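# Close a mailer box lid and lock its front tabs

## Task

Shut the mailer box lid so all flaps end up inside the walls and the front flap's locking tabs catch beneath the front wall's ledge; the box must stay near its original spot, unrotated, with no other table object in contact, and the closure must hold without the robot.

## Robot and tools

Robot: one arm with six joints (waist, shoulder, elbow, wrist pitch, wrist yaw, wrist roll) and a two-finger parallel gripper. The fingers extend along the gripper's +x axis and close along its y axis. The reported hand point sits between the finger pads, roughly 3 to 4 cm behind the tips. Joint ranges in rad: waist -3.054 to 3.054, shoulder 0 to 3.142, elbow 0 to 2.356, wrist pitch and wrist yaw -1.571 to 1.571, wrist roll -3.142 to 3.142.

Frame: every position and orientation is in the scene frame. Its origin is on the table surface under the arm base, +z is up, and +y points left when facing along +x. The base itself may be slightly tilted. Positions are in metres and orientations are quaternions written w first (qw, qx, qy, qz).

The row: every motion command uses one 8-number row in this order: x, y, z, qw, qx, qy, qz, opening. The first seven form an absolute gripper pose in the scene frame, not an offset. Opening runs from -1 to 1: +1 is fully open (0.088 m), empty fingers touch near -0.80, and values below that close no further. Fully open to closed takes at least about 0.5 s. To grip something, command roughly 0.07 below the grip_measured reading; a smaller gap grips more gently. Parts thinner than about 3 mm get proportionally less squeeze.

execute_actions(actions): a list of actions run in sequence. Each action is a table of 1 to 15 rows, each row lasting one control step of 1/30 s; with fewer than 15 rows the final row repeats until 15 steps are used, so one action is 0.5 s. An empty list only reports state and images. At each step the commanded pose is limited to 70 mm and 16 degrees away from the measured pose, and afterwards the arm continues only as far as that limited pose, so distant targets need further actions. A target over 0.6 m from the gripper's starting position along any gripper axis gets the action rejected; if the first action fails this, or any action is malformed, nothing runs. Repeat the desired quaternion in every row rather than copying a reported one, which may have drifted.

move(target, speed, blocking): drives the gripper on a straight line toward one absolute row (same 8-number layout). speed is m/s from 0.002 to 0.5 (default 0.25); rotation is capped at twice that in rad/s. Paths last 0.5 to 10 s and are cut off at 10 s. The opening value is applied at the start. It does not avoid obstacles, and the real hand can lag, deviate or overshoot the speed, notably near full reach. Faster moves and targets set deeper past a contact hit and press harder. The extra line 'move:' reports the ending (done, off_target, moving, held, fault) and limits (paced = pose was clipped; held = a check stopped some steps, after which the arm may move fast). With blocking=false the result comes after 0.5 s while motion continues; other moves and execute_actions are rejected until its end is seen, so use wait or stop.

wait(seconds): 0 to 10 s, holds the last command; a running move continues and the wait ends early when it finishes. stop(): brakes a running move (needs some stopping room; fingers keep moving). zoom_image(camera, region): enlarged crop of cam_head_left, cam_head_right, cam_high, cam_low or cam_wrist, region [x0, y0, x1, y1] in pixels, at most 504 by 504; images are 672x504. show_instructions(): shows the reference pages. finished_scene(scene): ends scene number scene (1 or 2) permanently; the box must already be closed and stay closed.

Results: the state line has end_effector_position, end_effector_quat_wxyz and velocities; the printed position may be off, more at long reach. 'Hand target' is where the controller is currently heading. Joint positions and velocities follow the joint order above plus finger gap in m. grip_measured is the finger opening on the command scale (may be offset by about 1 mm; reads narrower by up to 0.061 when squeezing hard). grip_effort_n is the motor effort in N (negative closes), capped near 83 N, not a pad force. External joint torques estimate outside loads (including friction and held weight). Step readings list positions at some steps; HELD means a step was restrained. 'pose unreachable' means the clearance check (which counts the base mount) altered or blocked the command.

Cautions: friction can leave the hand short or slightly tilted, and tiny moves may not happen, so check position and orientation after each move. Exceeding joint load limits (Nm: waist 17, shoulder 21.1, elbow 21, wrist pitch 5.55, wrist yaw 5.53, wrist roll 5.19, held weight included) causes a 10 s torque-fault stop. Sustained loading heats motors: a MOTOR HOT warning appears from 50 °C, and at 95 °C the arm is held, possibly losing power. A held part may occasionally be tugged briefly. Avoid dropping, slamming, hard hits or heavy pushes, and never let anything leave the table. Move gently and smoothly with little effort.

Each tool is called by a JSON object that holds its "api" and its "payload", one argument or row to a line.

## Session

{"api": "show_instructions", "payload": {

}}

{"api": "execute_actions", "payload": {
  "actions": []
}}

Reference images for this scene: manual page 1, manual page 2, manual page 3, manual page 4, manual page 5, manual page 6.

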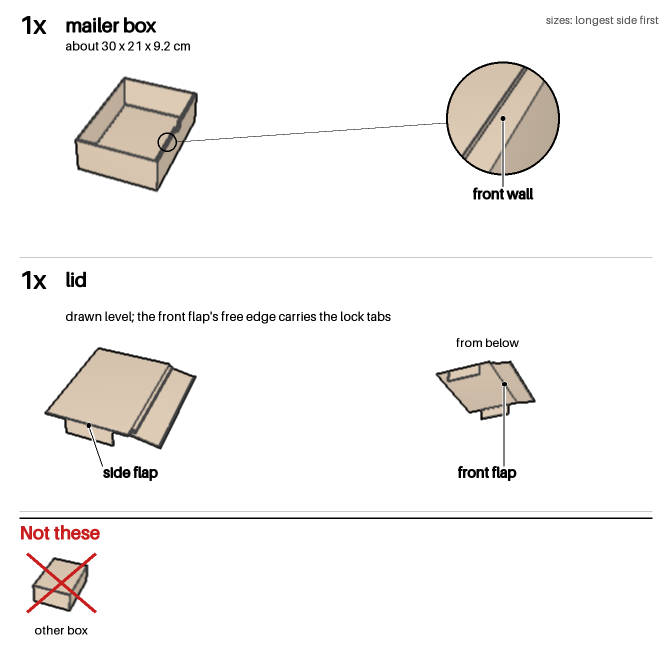

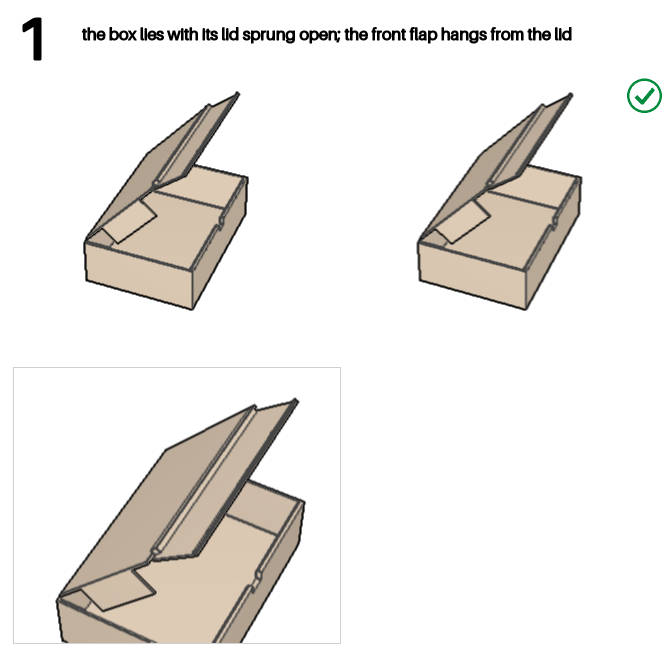

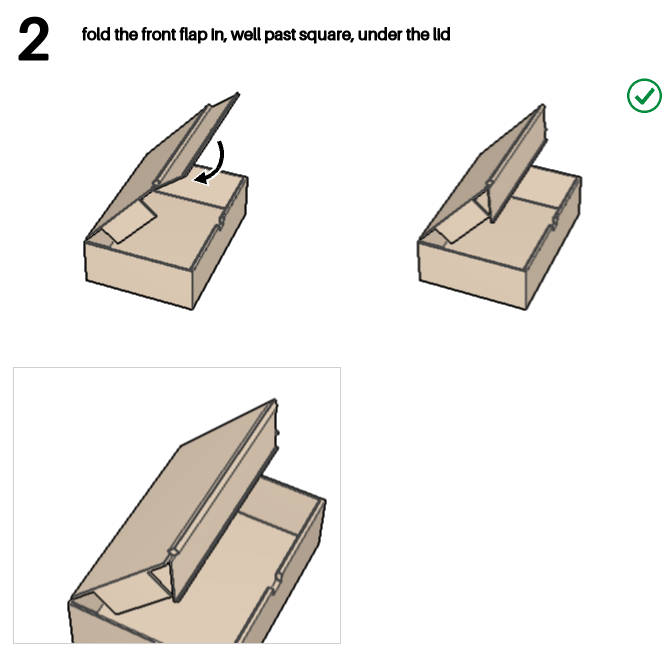

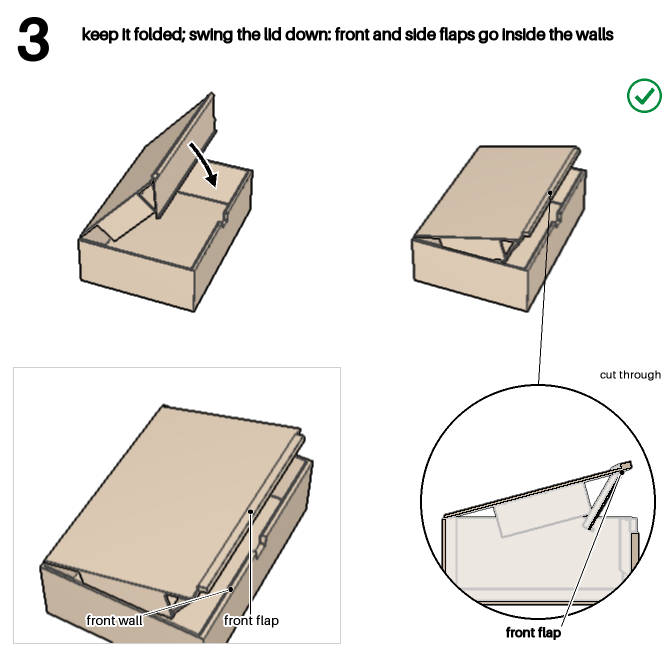

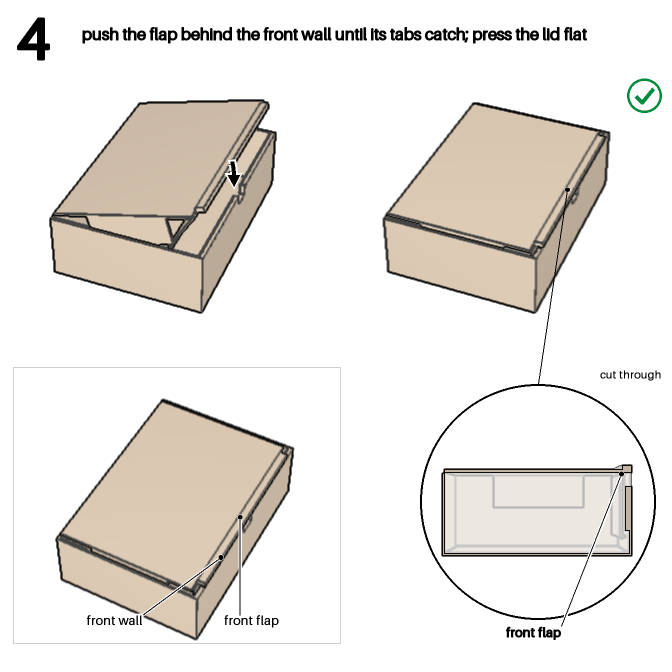

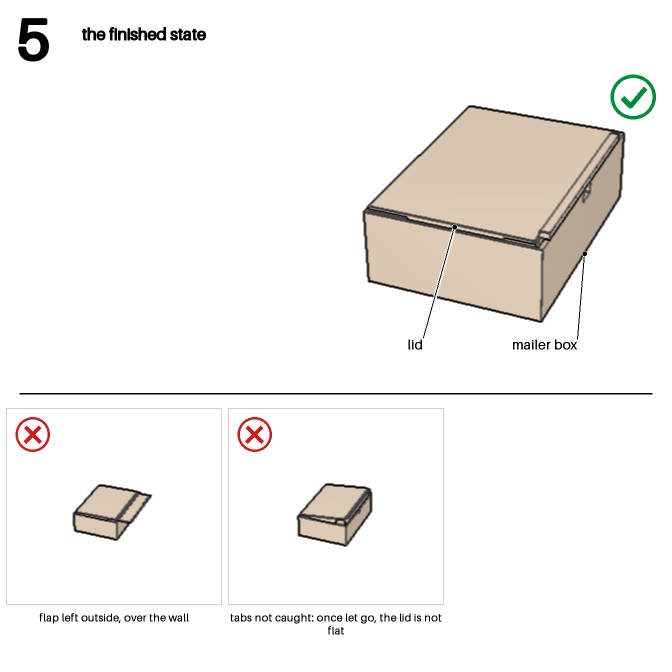

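Scene clock: 0.00 s.
end_effector_position=(+0.4030, -0.1731, +0.2305) grip_measured=+0.835 grip_effort_n=n/a end_effector_quat_wxyz=(+0.885, +0.434, +0.167, +0.018) end_effector_velocity=(+0.001, -0.000, +0.005) end_effector_angular_velocity=(-0.001, -0.027, +0.007)
Joint positions: [-0.015  0.841  0.644  0.231 -0.005  0.022  0.08 ]
Joint velocities: [ 0.002 -0.002  0.002  0.007 -0.022 -0.007 -0.   ]
Joint torques (N m, as the arm reports them, + toward a larger angle): no reading
External joint torques (N m, as the arm's controller estimates them; a push from outside toward a larger angle lowers the number): no reading
Motor temperatures (°C, as the motors report them): [31 27 28 27 25 26]
Heat: hottest waist 31 °C (+0.0 °C/min).
Hand target: +0.403, -0.173, +0.230; +0.885, +0.434, +0.167, +0.018

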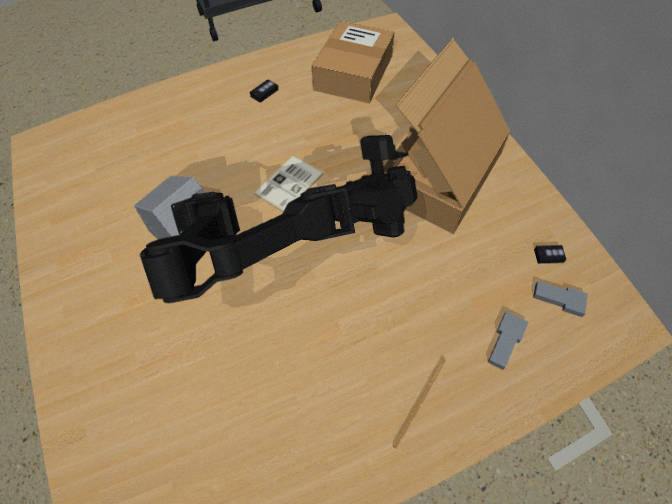

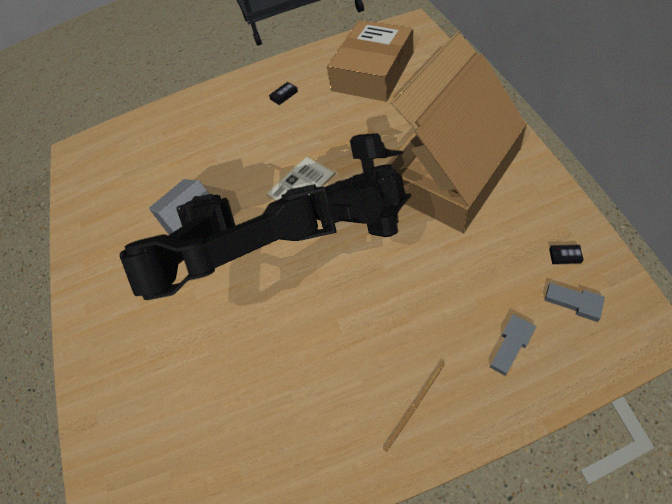

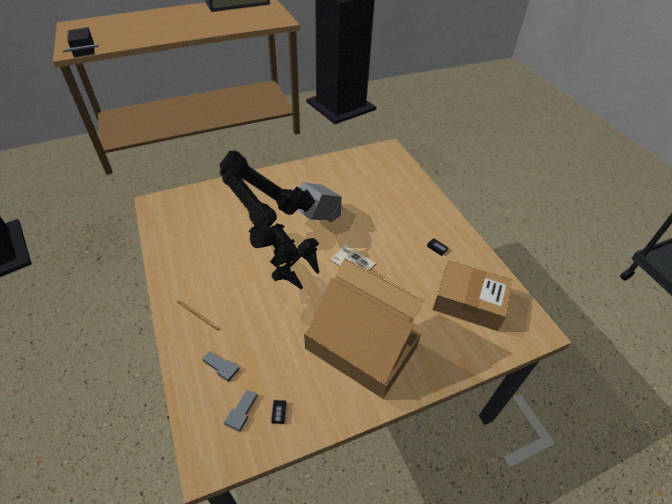

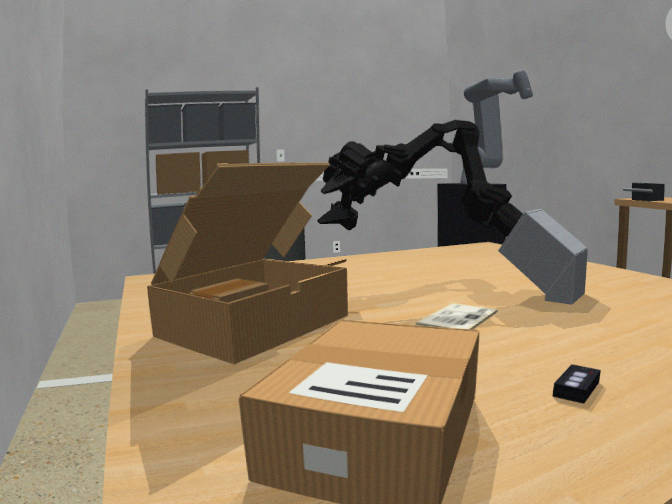

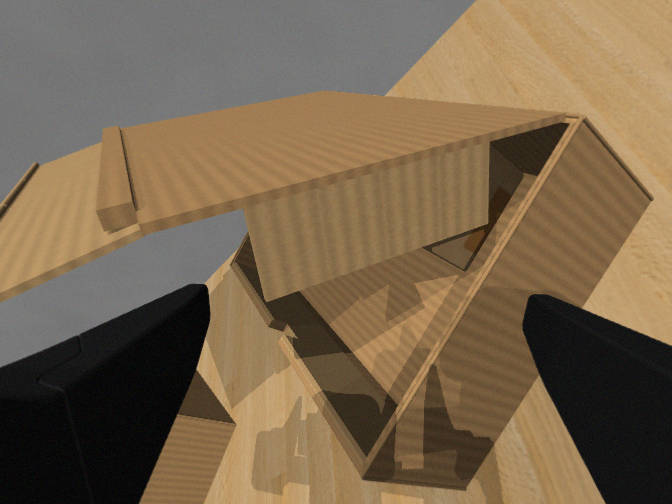

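{"api": "move", "payload": {
  "target": [0.38,-0.12,0.34,0.873,-0.39,0.284,0.071,1],
  "speed": 0.3
}}

{"api": "move", "payload": {
  "target": [0.535,-0.06,0.35,0.873,-0.39,0.284,0.071,1],
  "speed": 0.12
}}

Scene clock: 12.37 s.
end_effector_position=(+0.3816, -0.1231, +0.3420) grip_measured=+0.996 grip_effort_n=17.4 end_effector_quat_wxyz=(+0.876, -0.385, +0.282, +0.070) end_effector_velocity=(+0.001, +0.001, +0.001) end_effector_angular_velocity=(-0.030, -0.023, +0.015)
Joint positions: [ 0.906  1.094  0.784  0.482  1.314 -1.799  0.088]
Joint velocities: [-0.002  0.002 -0.027  0.095 -0.022 -0.095 -0.   ]
Joint torques (N m, as the arm reports them, + toward a larger angle): [ 3.31  1.47  3.84  0.88 -0.29 -0.12]
External joint torques (N m, as the arm's controller estimates them; a push from outside toward a larger angle lowers the number): [ 0.19  0.45 -0.12  0.24  0.18 -0.17]
Motor temperatures (°C, as the motors report them): [31 27 29 27 25 26]
Heat: hottest waist 31 °C (+0.0 °C/min).
Hand target: +0.380, -0.120, +0.340; +0.873, -0.391, +0.284, +0.071
Off the commanded pose: 0.004 m, 1 deg.
move: done

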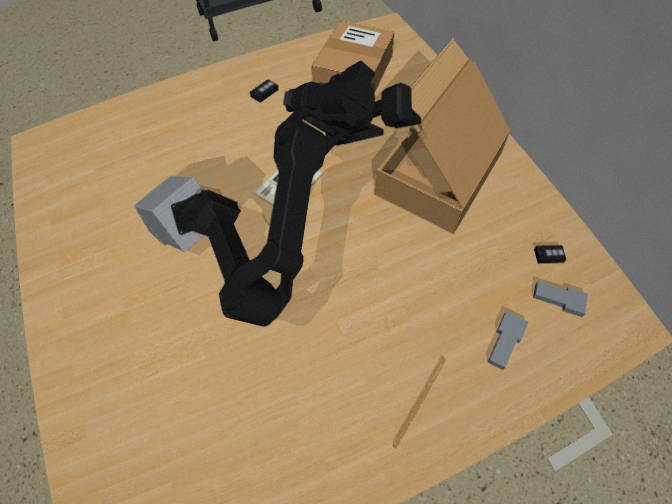

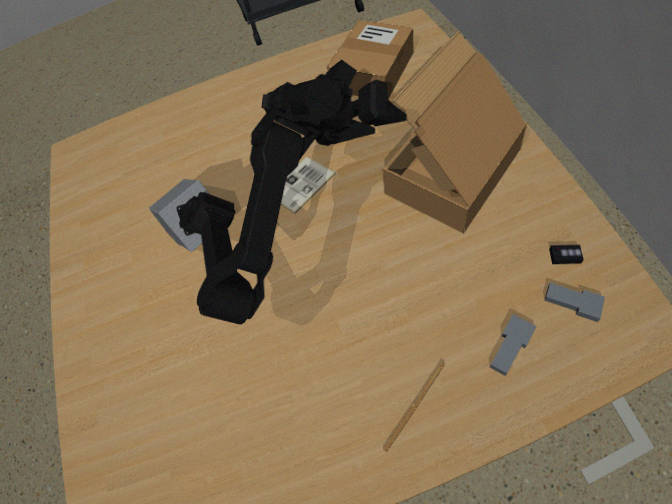

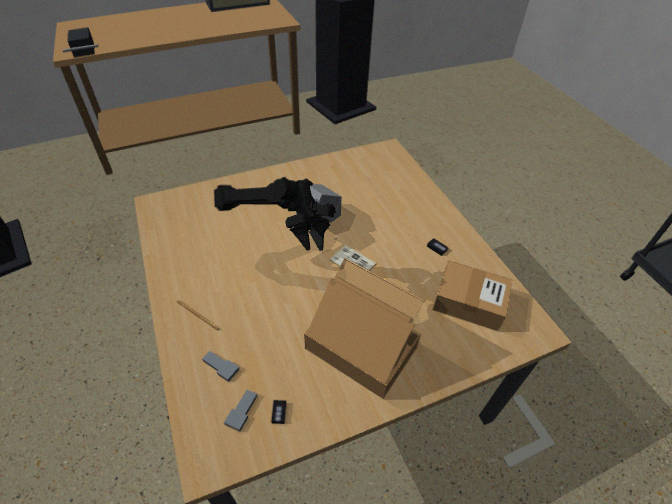

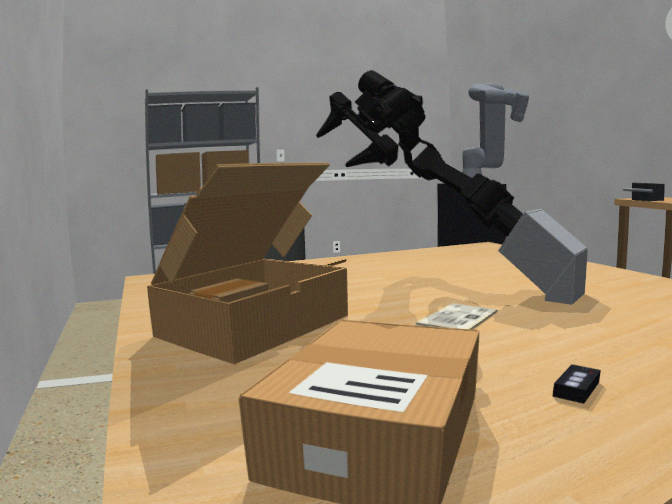

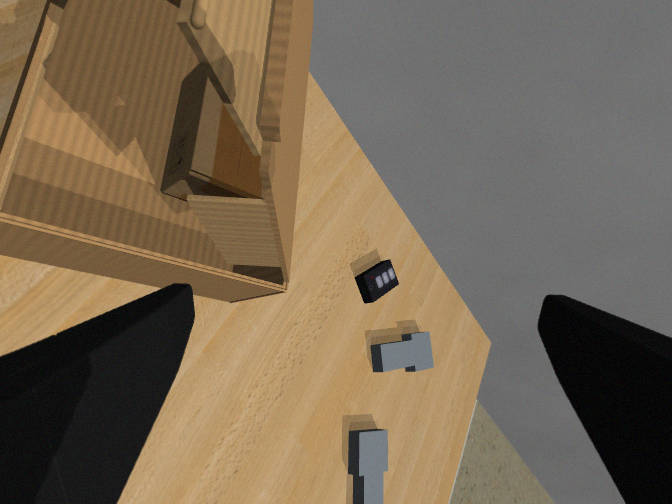

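Scene clock: 14.30 s.
end_effector_position=(+0.5327, -0.0614, +0.3513) grip_measured=+0.996 grip_effort_n=17.4 end_effector_quat_wxyz=(+0.873, -0.390, +0.284, +0.070) end_effector_velocity=(+0.003, +0.004, -0.002) end_effector_angular_velocity=(-0.002, -0.005, +0.021)
Joint positions: [ 0.684  1.685  1.332  0.449  1.097 -1.73   0.088]
Joint velocities: [-0.007  0.007  0.007 -0.022 -0.022  0.007 -0.   ]
Joint torques (N m, as the arm reports them, + toward a larger angle): [ 6.83 -1.6   5.65  0.62 -0.62  0.2 ]
External joint torques (N m, as the arm's controller estimates them; a push from outside toward a larger angle lowers the number): [-0.01  1.02  1.53 -0.18 -0.18  0.16]
Motor temperatures (°C, as the motors report them): [31 27 29 27 25 26]
Heat: hottest waist 31 °C (+0.0 °C/min).
Hand target: +0.535, -0.060, +0.350; +0.873, -0.390, +0.284, +0.071
Off the commanded pose: 0.003 m, 0 deg.
move: done

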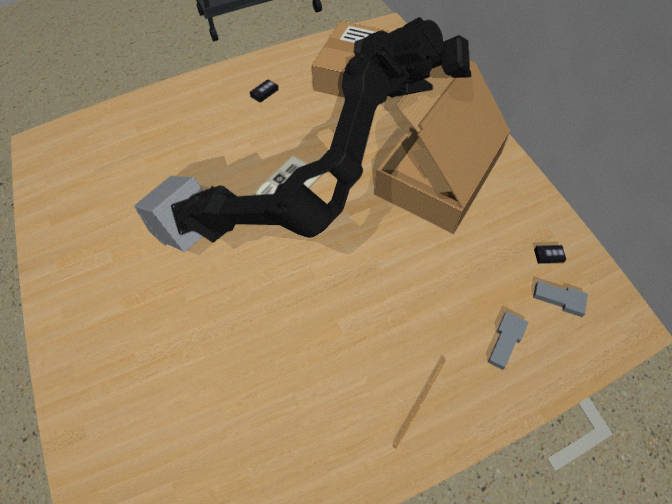

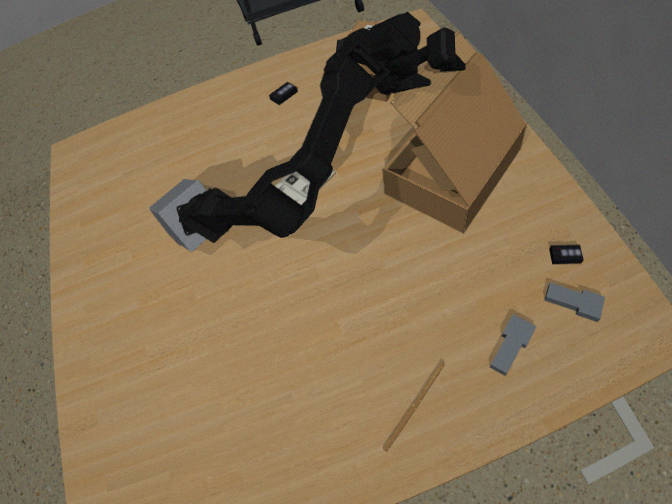

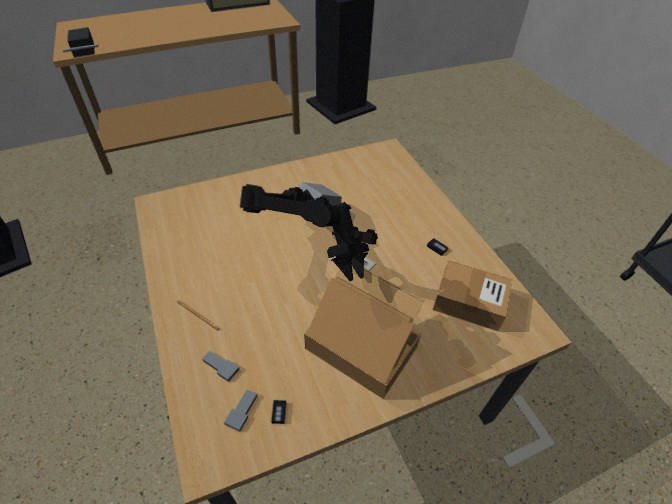

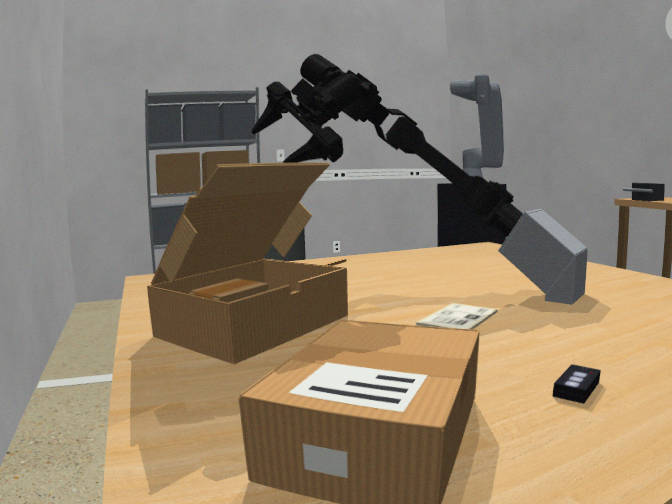

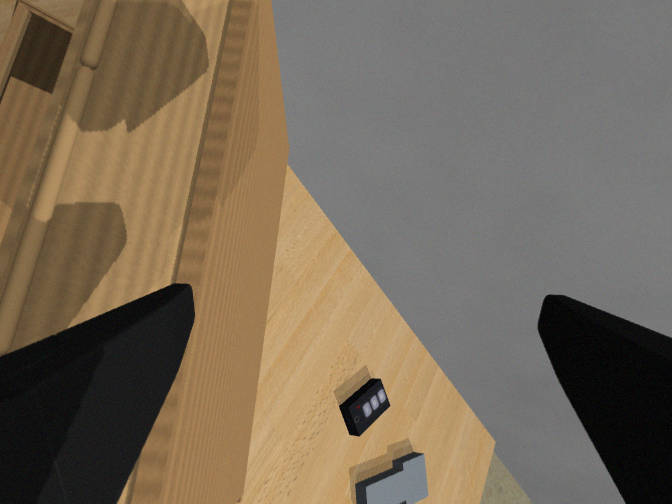

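{"api": "move", "payload": {
  "target": [0.567,-0.035,0.335,0.873,-0.39,0.284,0.071,1],
  "speed": 0.08
}}

{"api": "move", "payload": {
  "target": [0.55,0.0,0.27,0.873,-0.39,0.284,0.071,1],
  "speed": 0.06
}}

Scene clock: 20.63 s.
end_effector_position=(+0.5642, -0.0359, +0.3373) grip_measured=+0.996 grip_effort_n=17.4 end_effector_quat_wxyz=(+0.872, -0.392, +0.283, +0.072) end_effector_velocity=(+0.001, +0.004, -0.001) end_effector_angular_velocity=(-0.011, -0.006, +0.032)
Joint positions: [ 0.64   1.827  1.442  0.469  1.052 -1.722  0.088]
Joint velocities: [-0.002  0.002  0.002 -0.022 -0.022 -0.007  0.   ]
Joint torques (N m, as the arm reports them, + toward a larger angle): [ 7.5  -2.28  5.82  1.04 -0.64  0.22]
External joint torques (N m, as the arm's controller estimates them; a push from outside toward a larger angle lowers the number): [-0.32  1.24  1.72  0.24 -0.19  0.17]
Motor temperatures (°C, as the motors report them): [32 27 30 27 25 26]
Heat: hottest waist 32 °C (+2.9 °C/min).
Hand target: +0.567, -0.035, +0.335; +0.873, -0.390, +0.284, +0.071
Off the commanded pose: 0.004 m, 0 deg.
move: done

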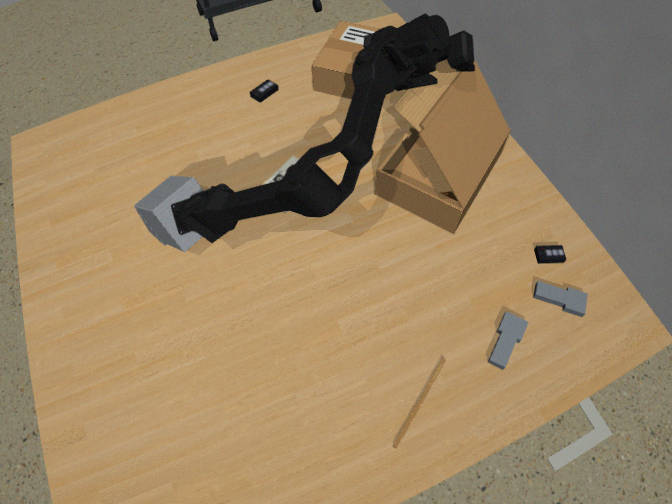

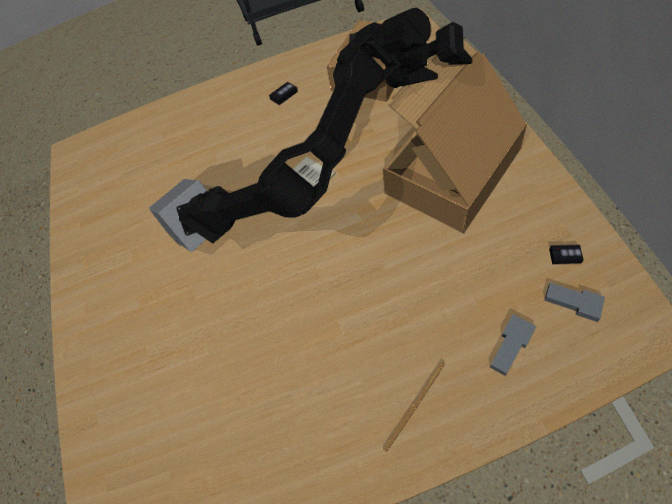

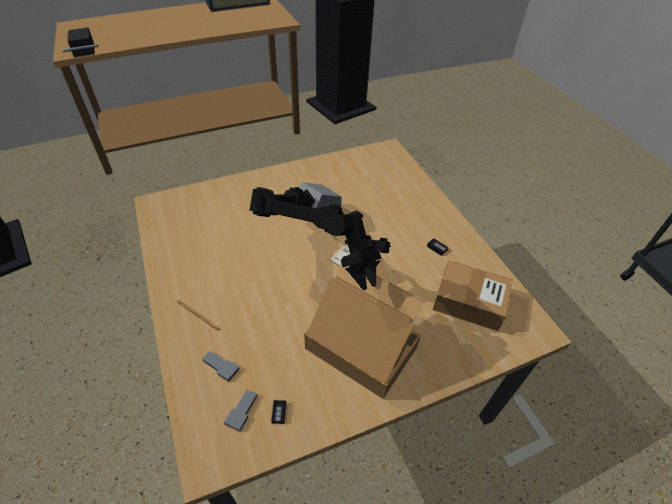

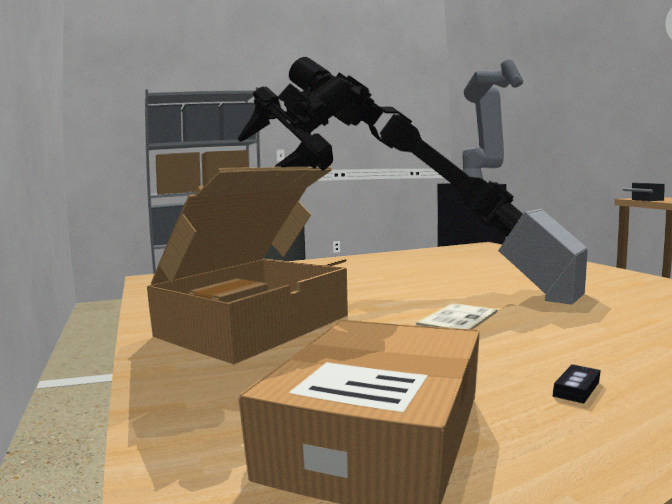

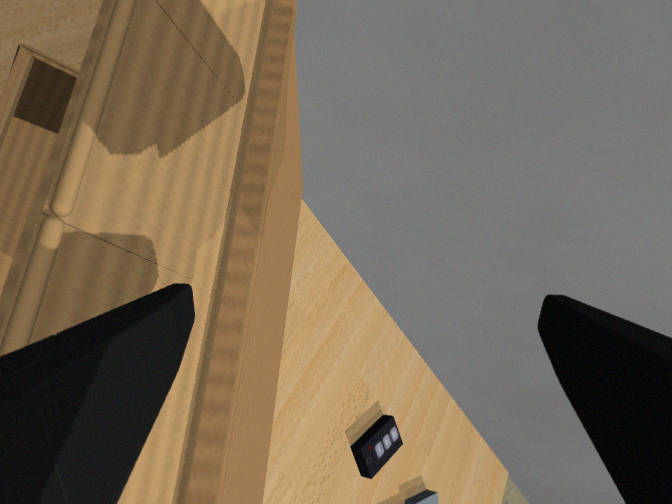

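Scene clock: 22.30 s.
end_effector_position=(+0.5507, -0.0038, +0.2764) grip_measured=+0.996 grip_effort_n=17.4 end_effector_quat_wxyz=(+0.875, -0.387, +0.282, +0.067) end_effector_velocity=(+0.003, -0.002, +0.005) end_effector_angular_velocity=(+0.014, -0.038, +0.002)
Joint positions: [ 0.567  1.872  1.233  0.727  0.978 -1.709  0.088]
Joint velocities: [-0.002 -0.007 -0.002  0.022 -0.037 -0.007  0.   ]
Joint torques (N m, as the arm reports them, + toward a larger angle): [ 7.63 -2.88  3.99  1.09 -0.63  0.16]
External joint torques (N m, as the arm's controller estimates them; a push from outside toward a larger angle lowers the number): [-0.3   1.46 -0.21  0.22 -0.19  0.12]
Motor temperatures (°C, as the motors report them): [33 27 30 28 25 26]
Heat: hottest waist 33 °C (+5.4 °C/min).
Hand target: +0.550, -0.000, +0.270; +0.873, -0.390, +0.284, +0.071
Off the commanded pose: 0.007 m, 1 deg.
move: done

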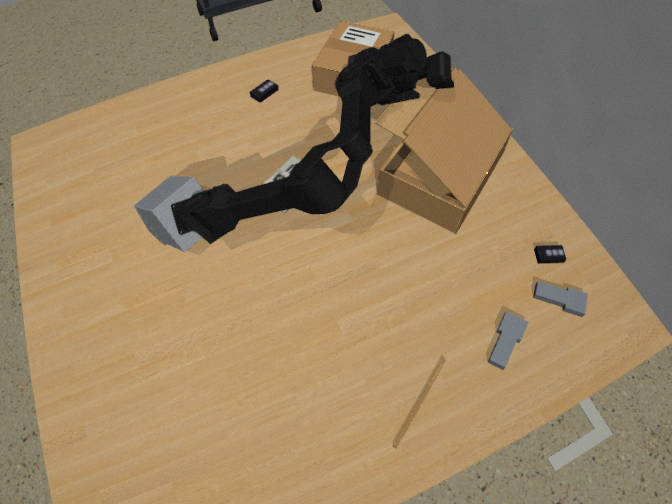

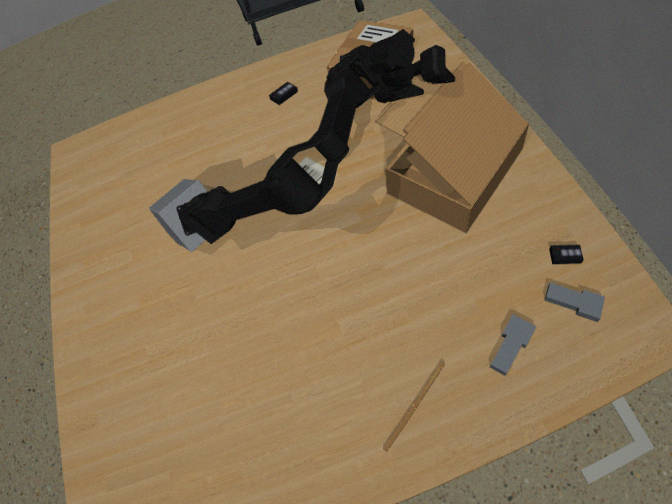

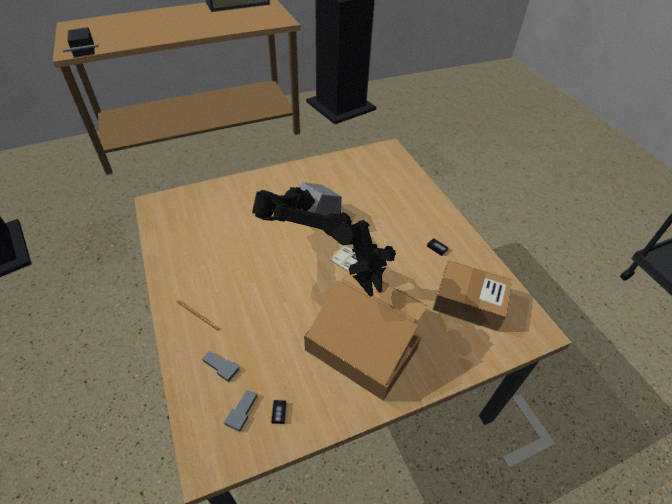

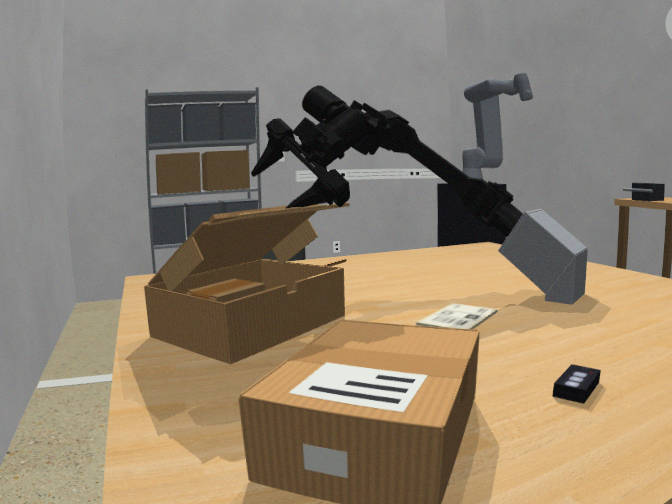

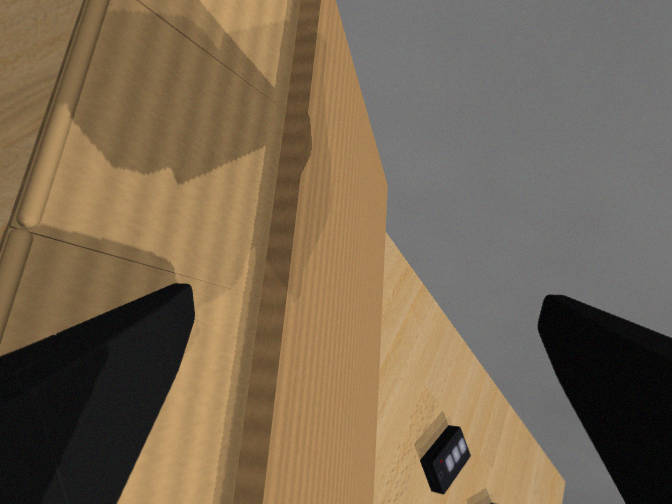

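{"api": "move", "payload": {
  "target": [0.522,0.055,0.21,0.873,-0.39,0.284,0.071,1],
  "speed": 0.05
}}

Scene clock: 27.67 s.
end_effector_position=(+0.5242, +0.0506, +0.2161) grip_measured=+0.996 grip_effort_n=17.4 end_effector_quat_wxyz=(+0.875, -0.387, +0.283, +0.066) end_effector_velocity=(+0.000, +0.002, +0.003) end_effector_angular_velocity=(+0.005, -0.024, +0.008)
Joint positions: [ 0.531  2.034  1.073  1.048  0.945 -1.706  0.088]
Joint velocities: [ 0.002  0.002 -0.007  0.022 -0.022 -0.007 -0.   ]
Joint torques (N m, as the arm reports them, + toward a larger angle): [ 8.14 -3.26  3.44  1.05 -0.68  0.17]
External joint torques (N m, as the arm's controller estimates them; a push from outside toward a larger angle lowers the number): [-0.13  1.54 -0.3   0.19 -0.23  0.13]
Motor temperatures (°C, as the motors report them): [34 28 30 28 25 26]
Heat: hottest waist 34 °C (+6.5 °C/min).
Hand target: +0.522, +0.055, +0.210; +0.873, -0.390, +0.284, +0.071
Off the commanded pose: 0.008 m, 1 deg.
move: done

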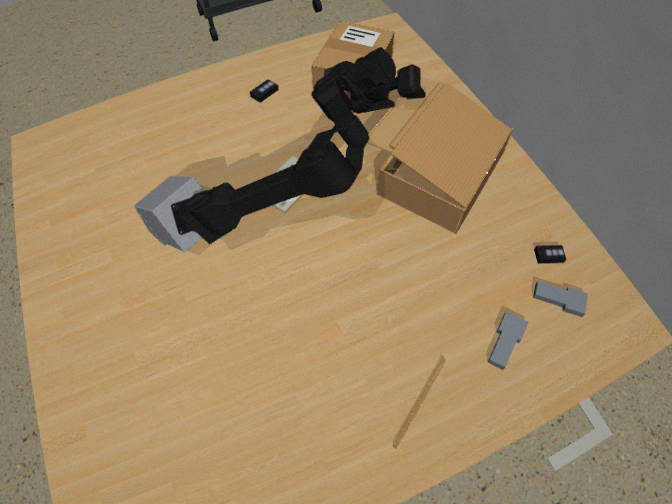

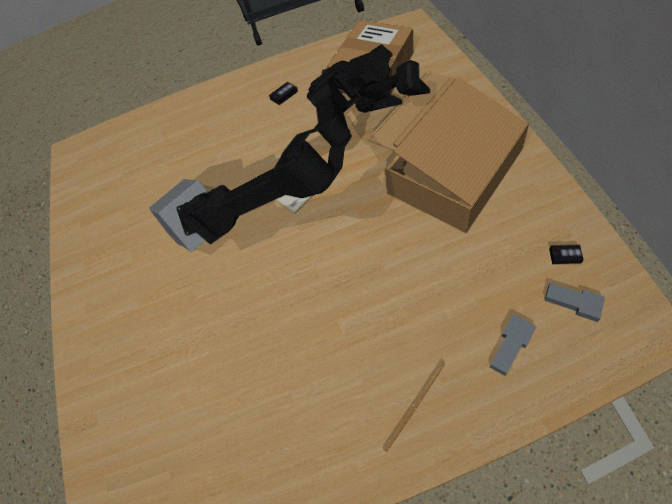

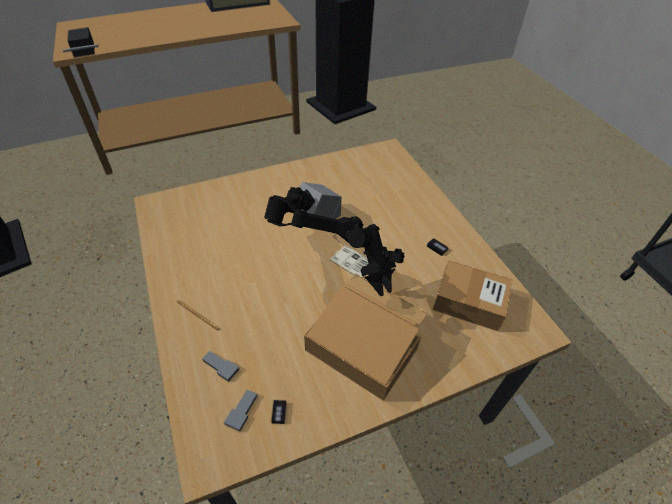

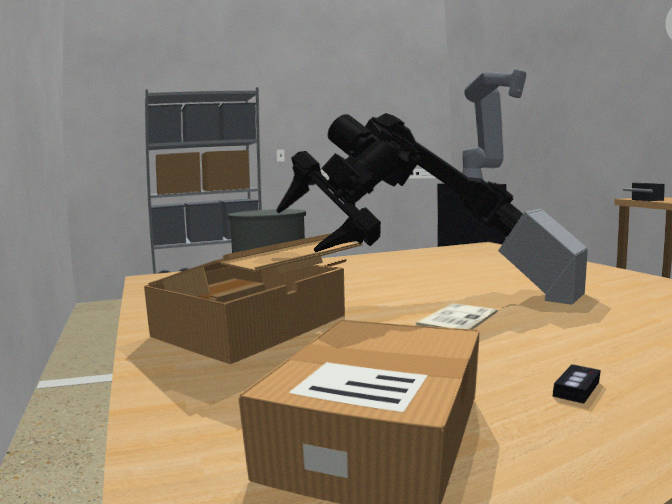

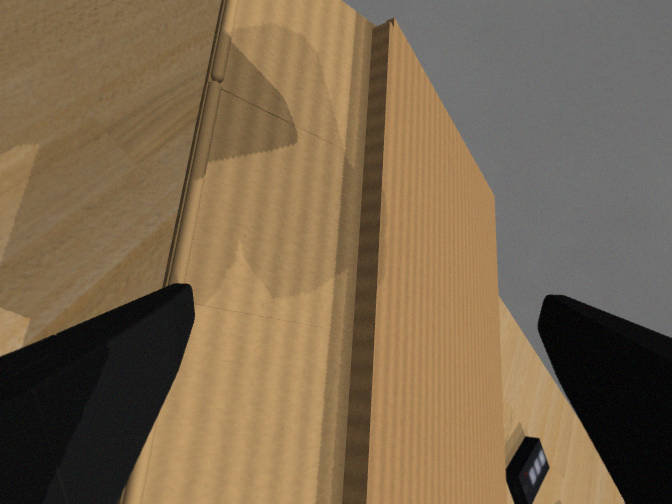

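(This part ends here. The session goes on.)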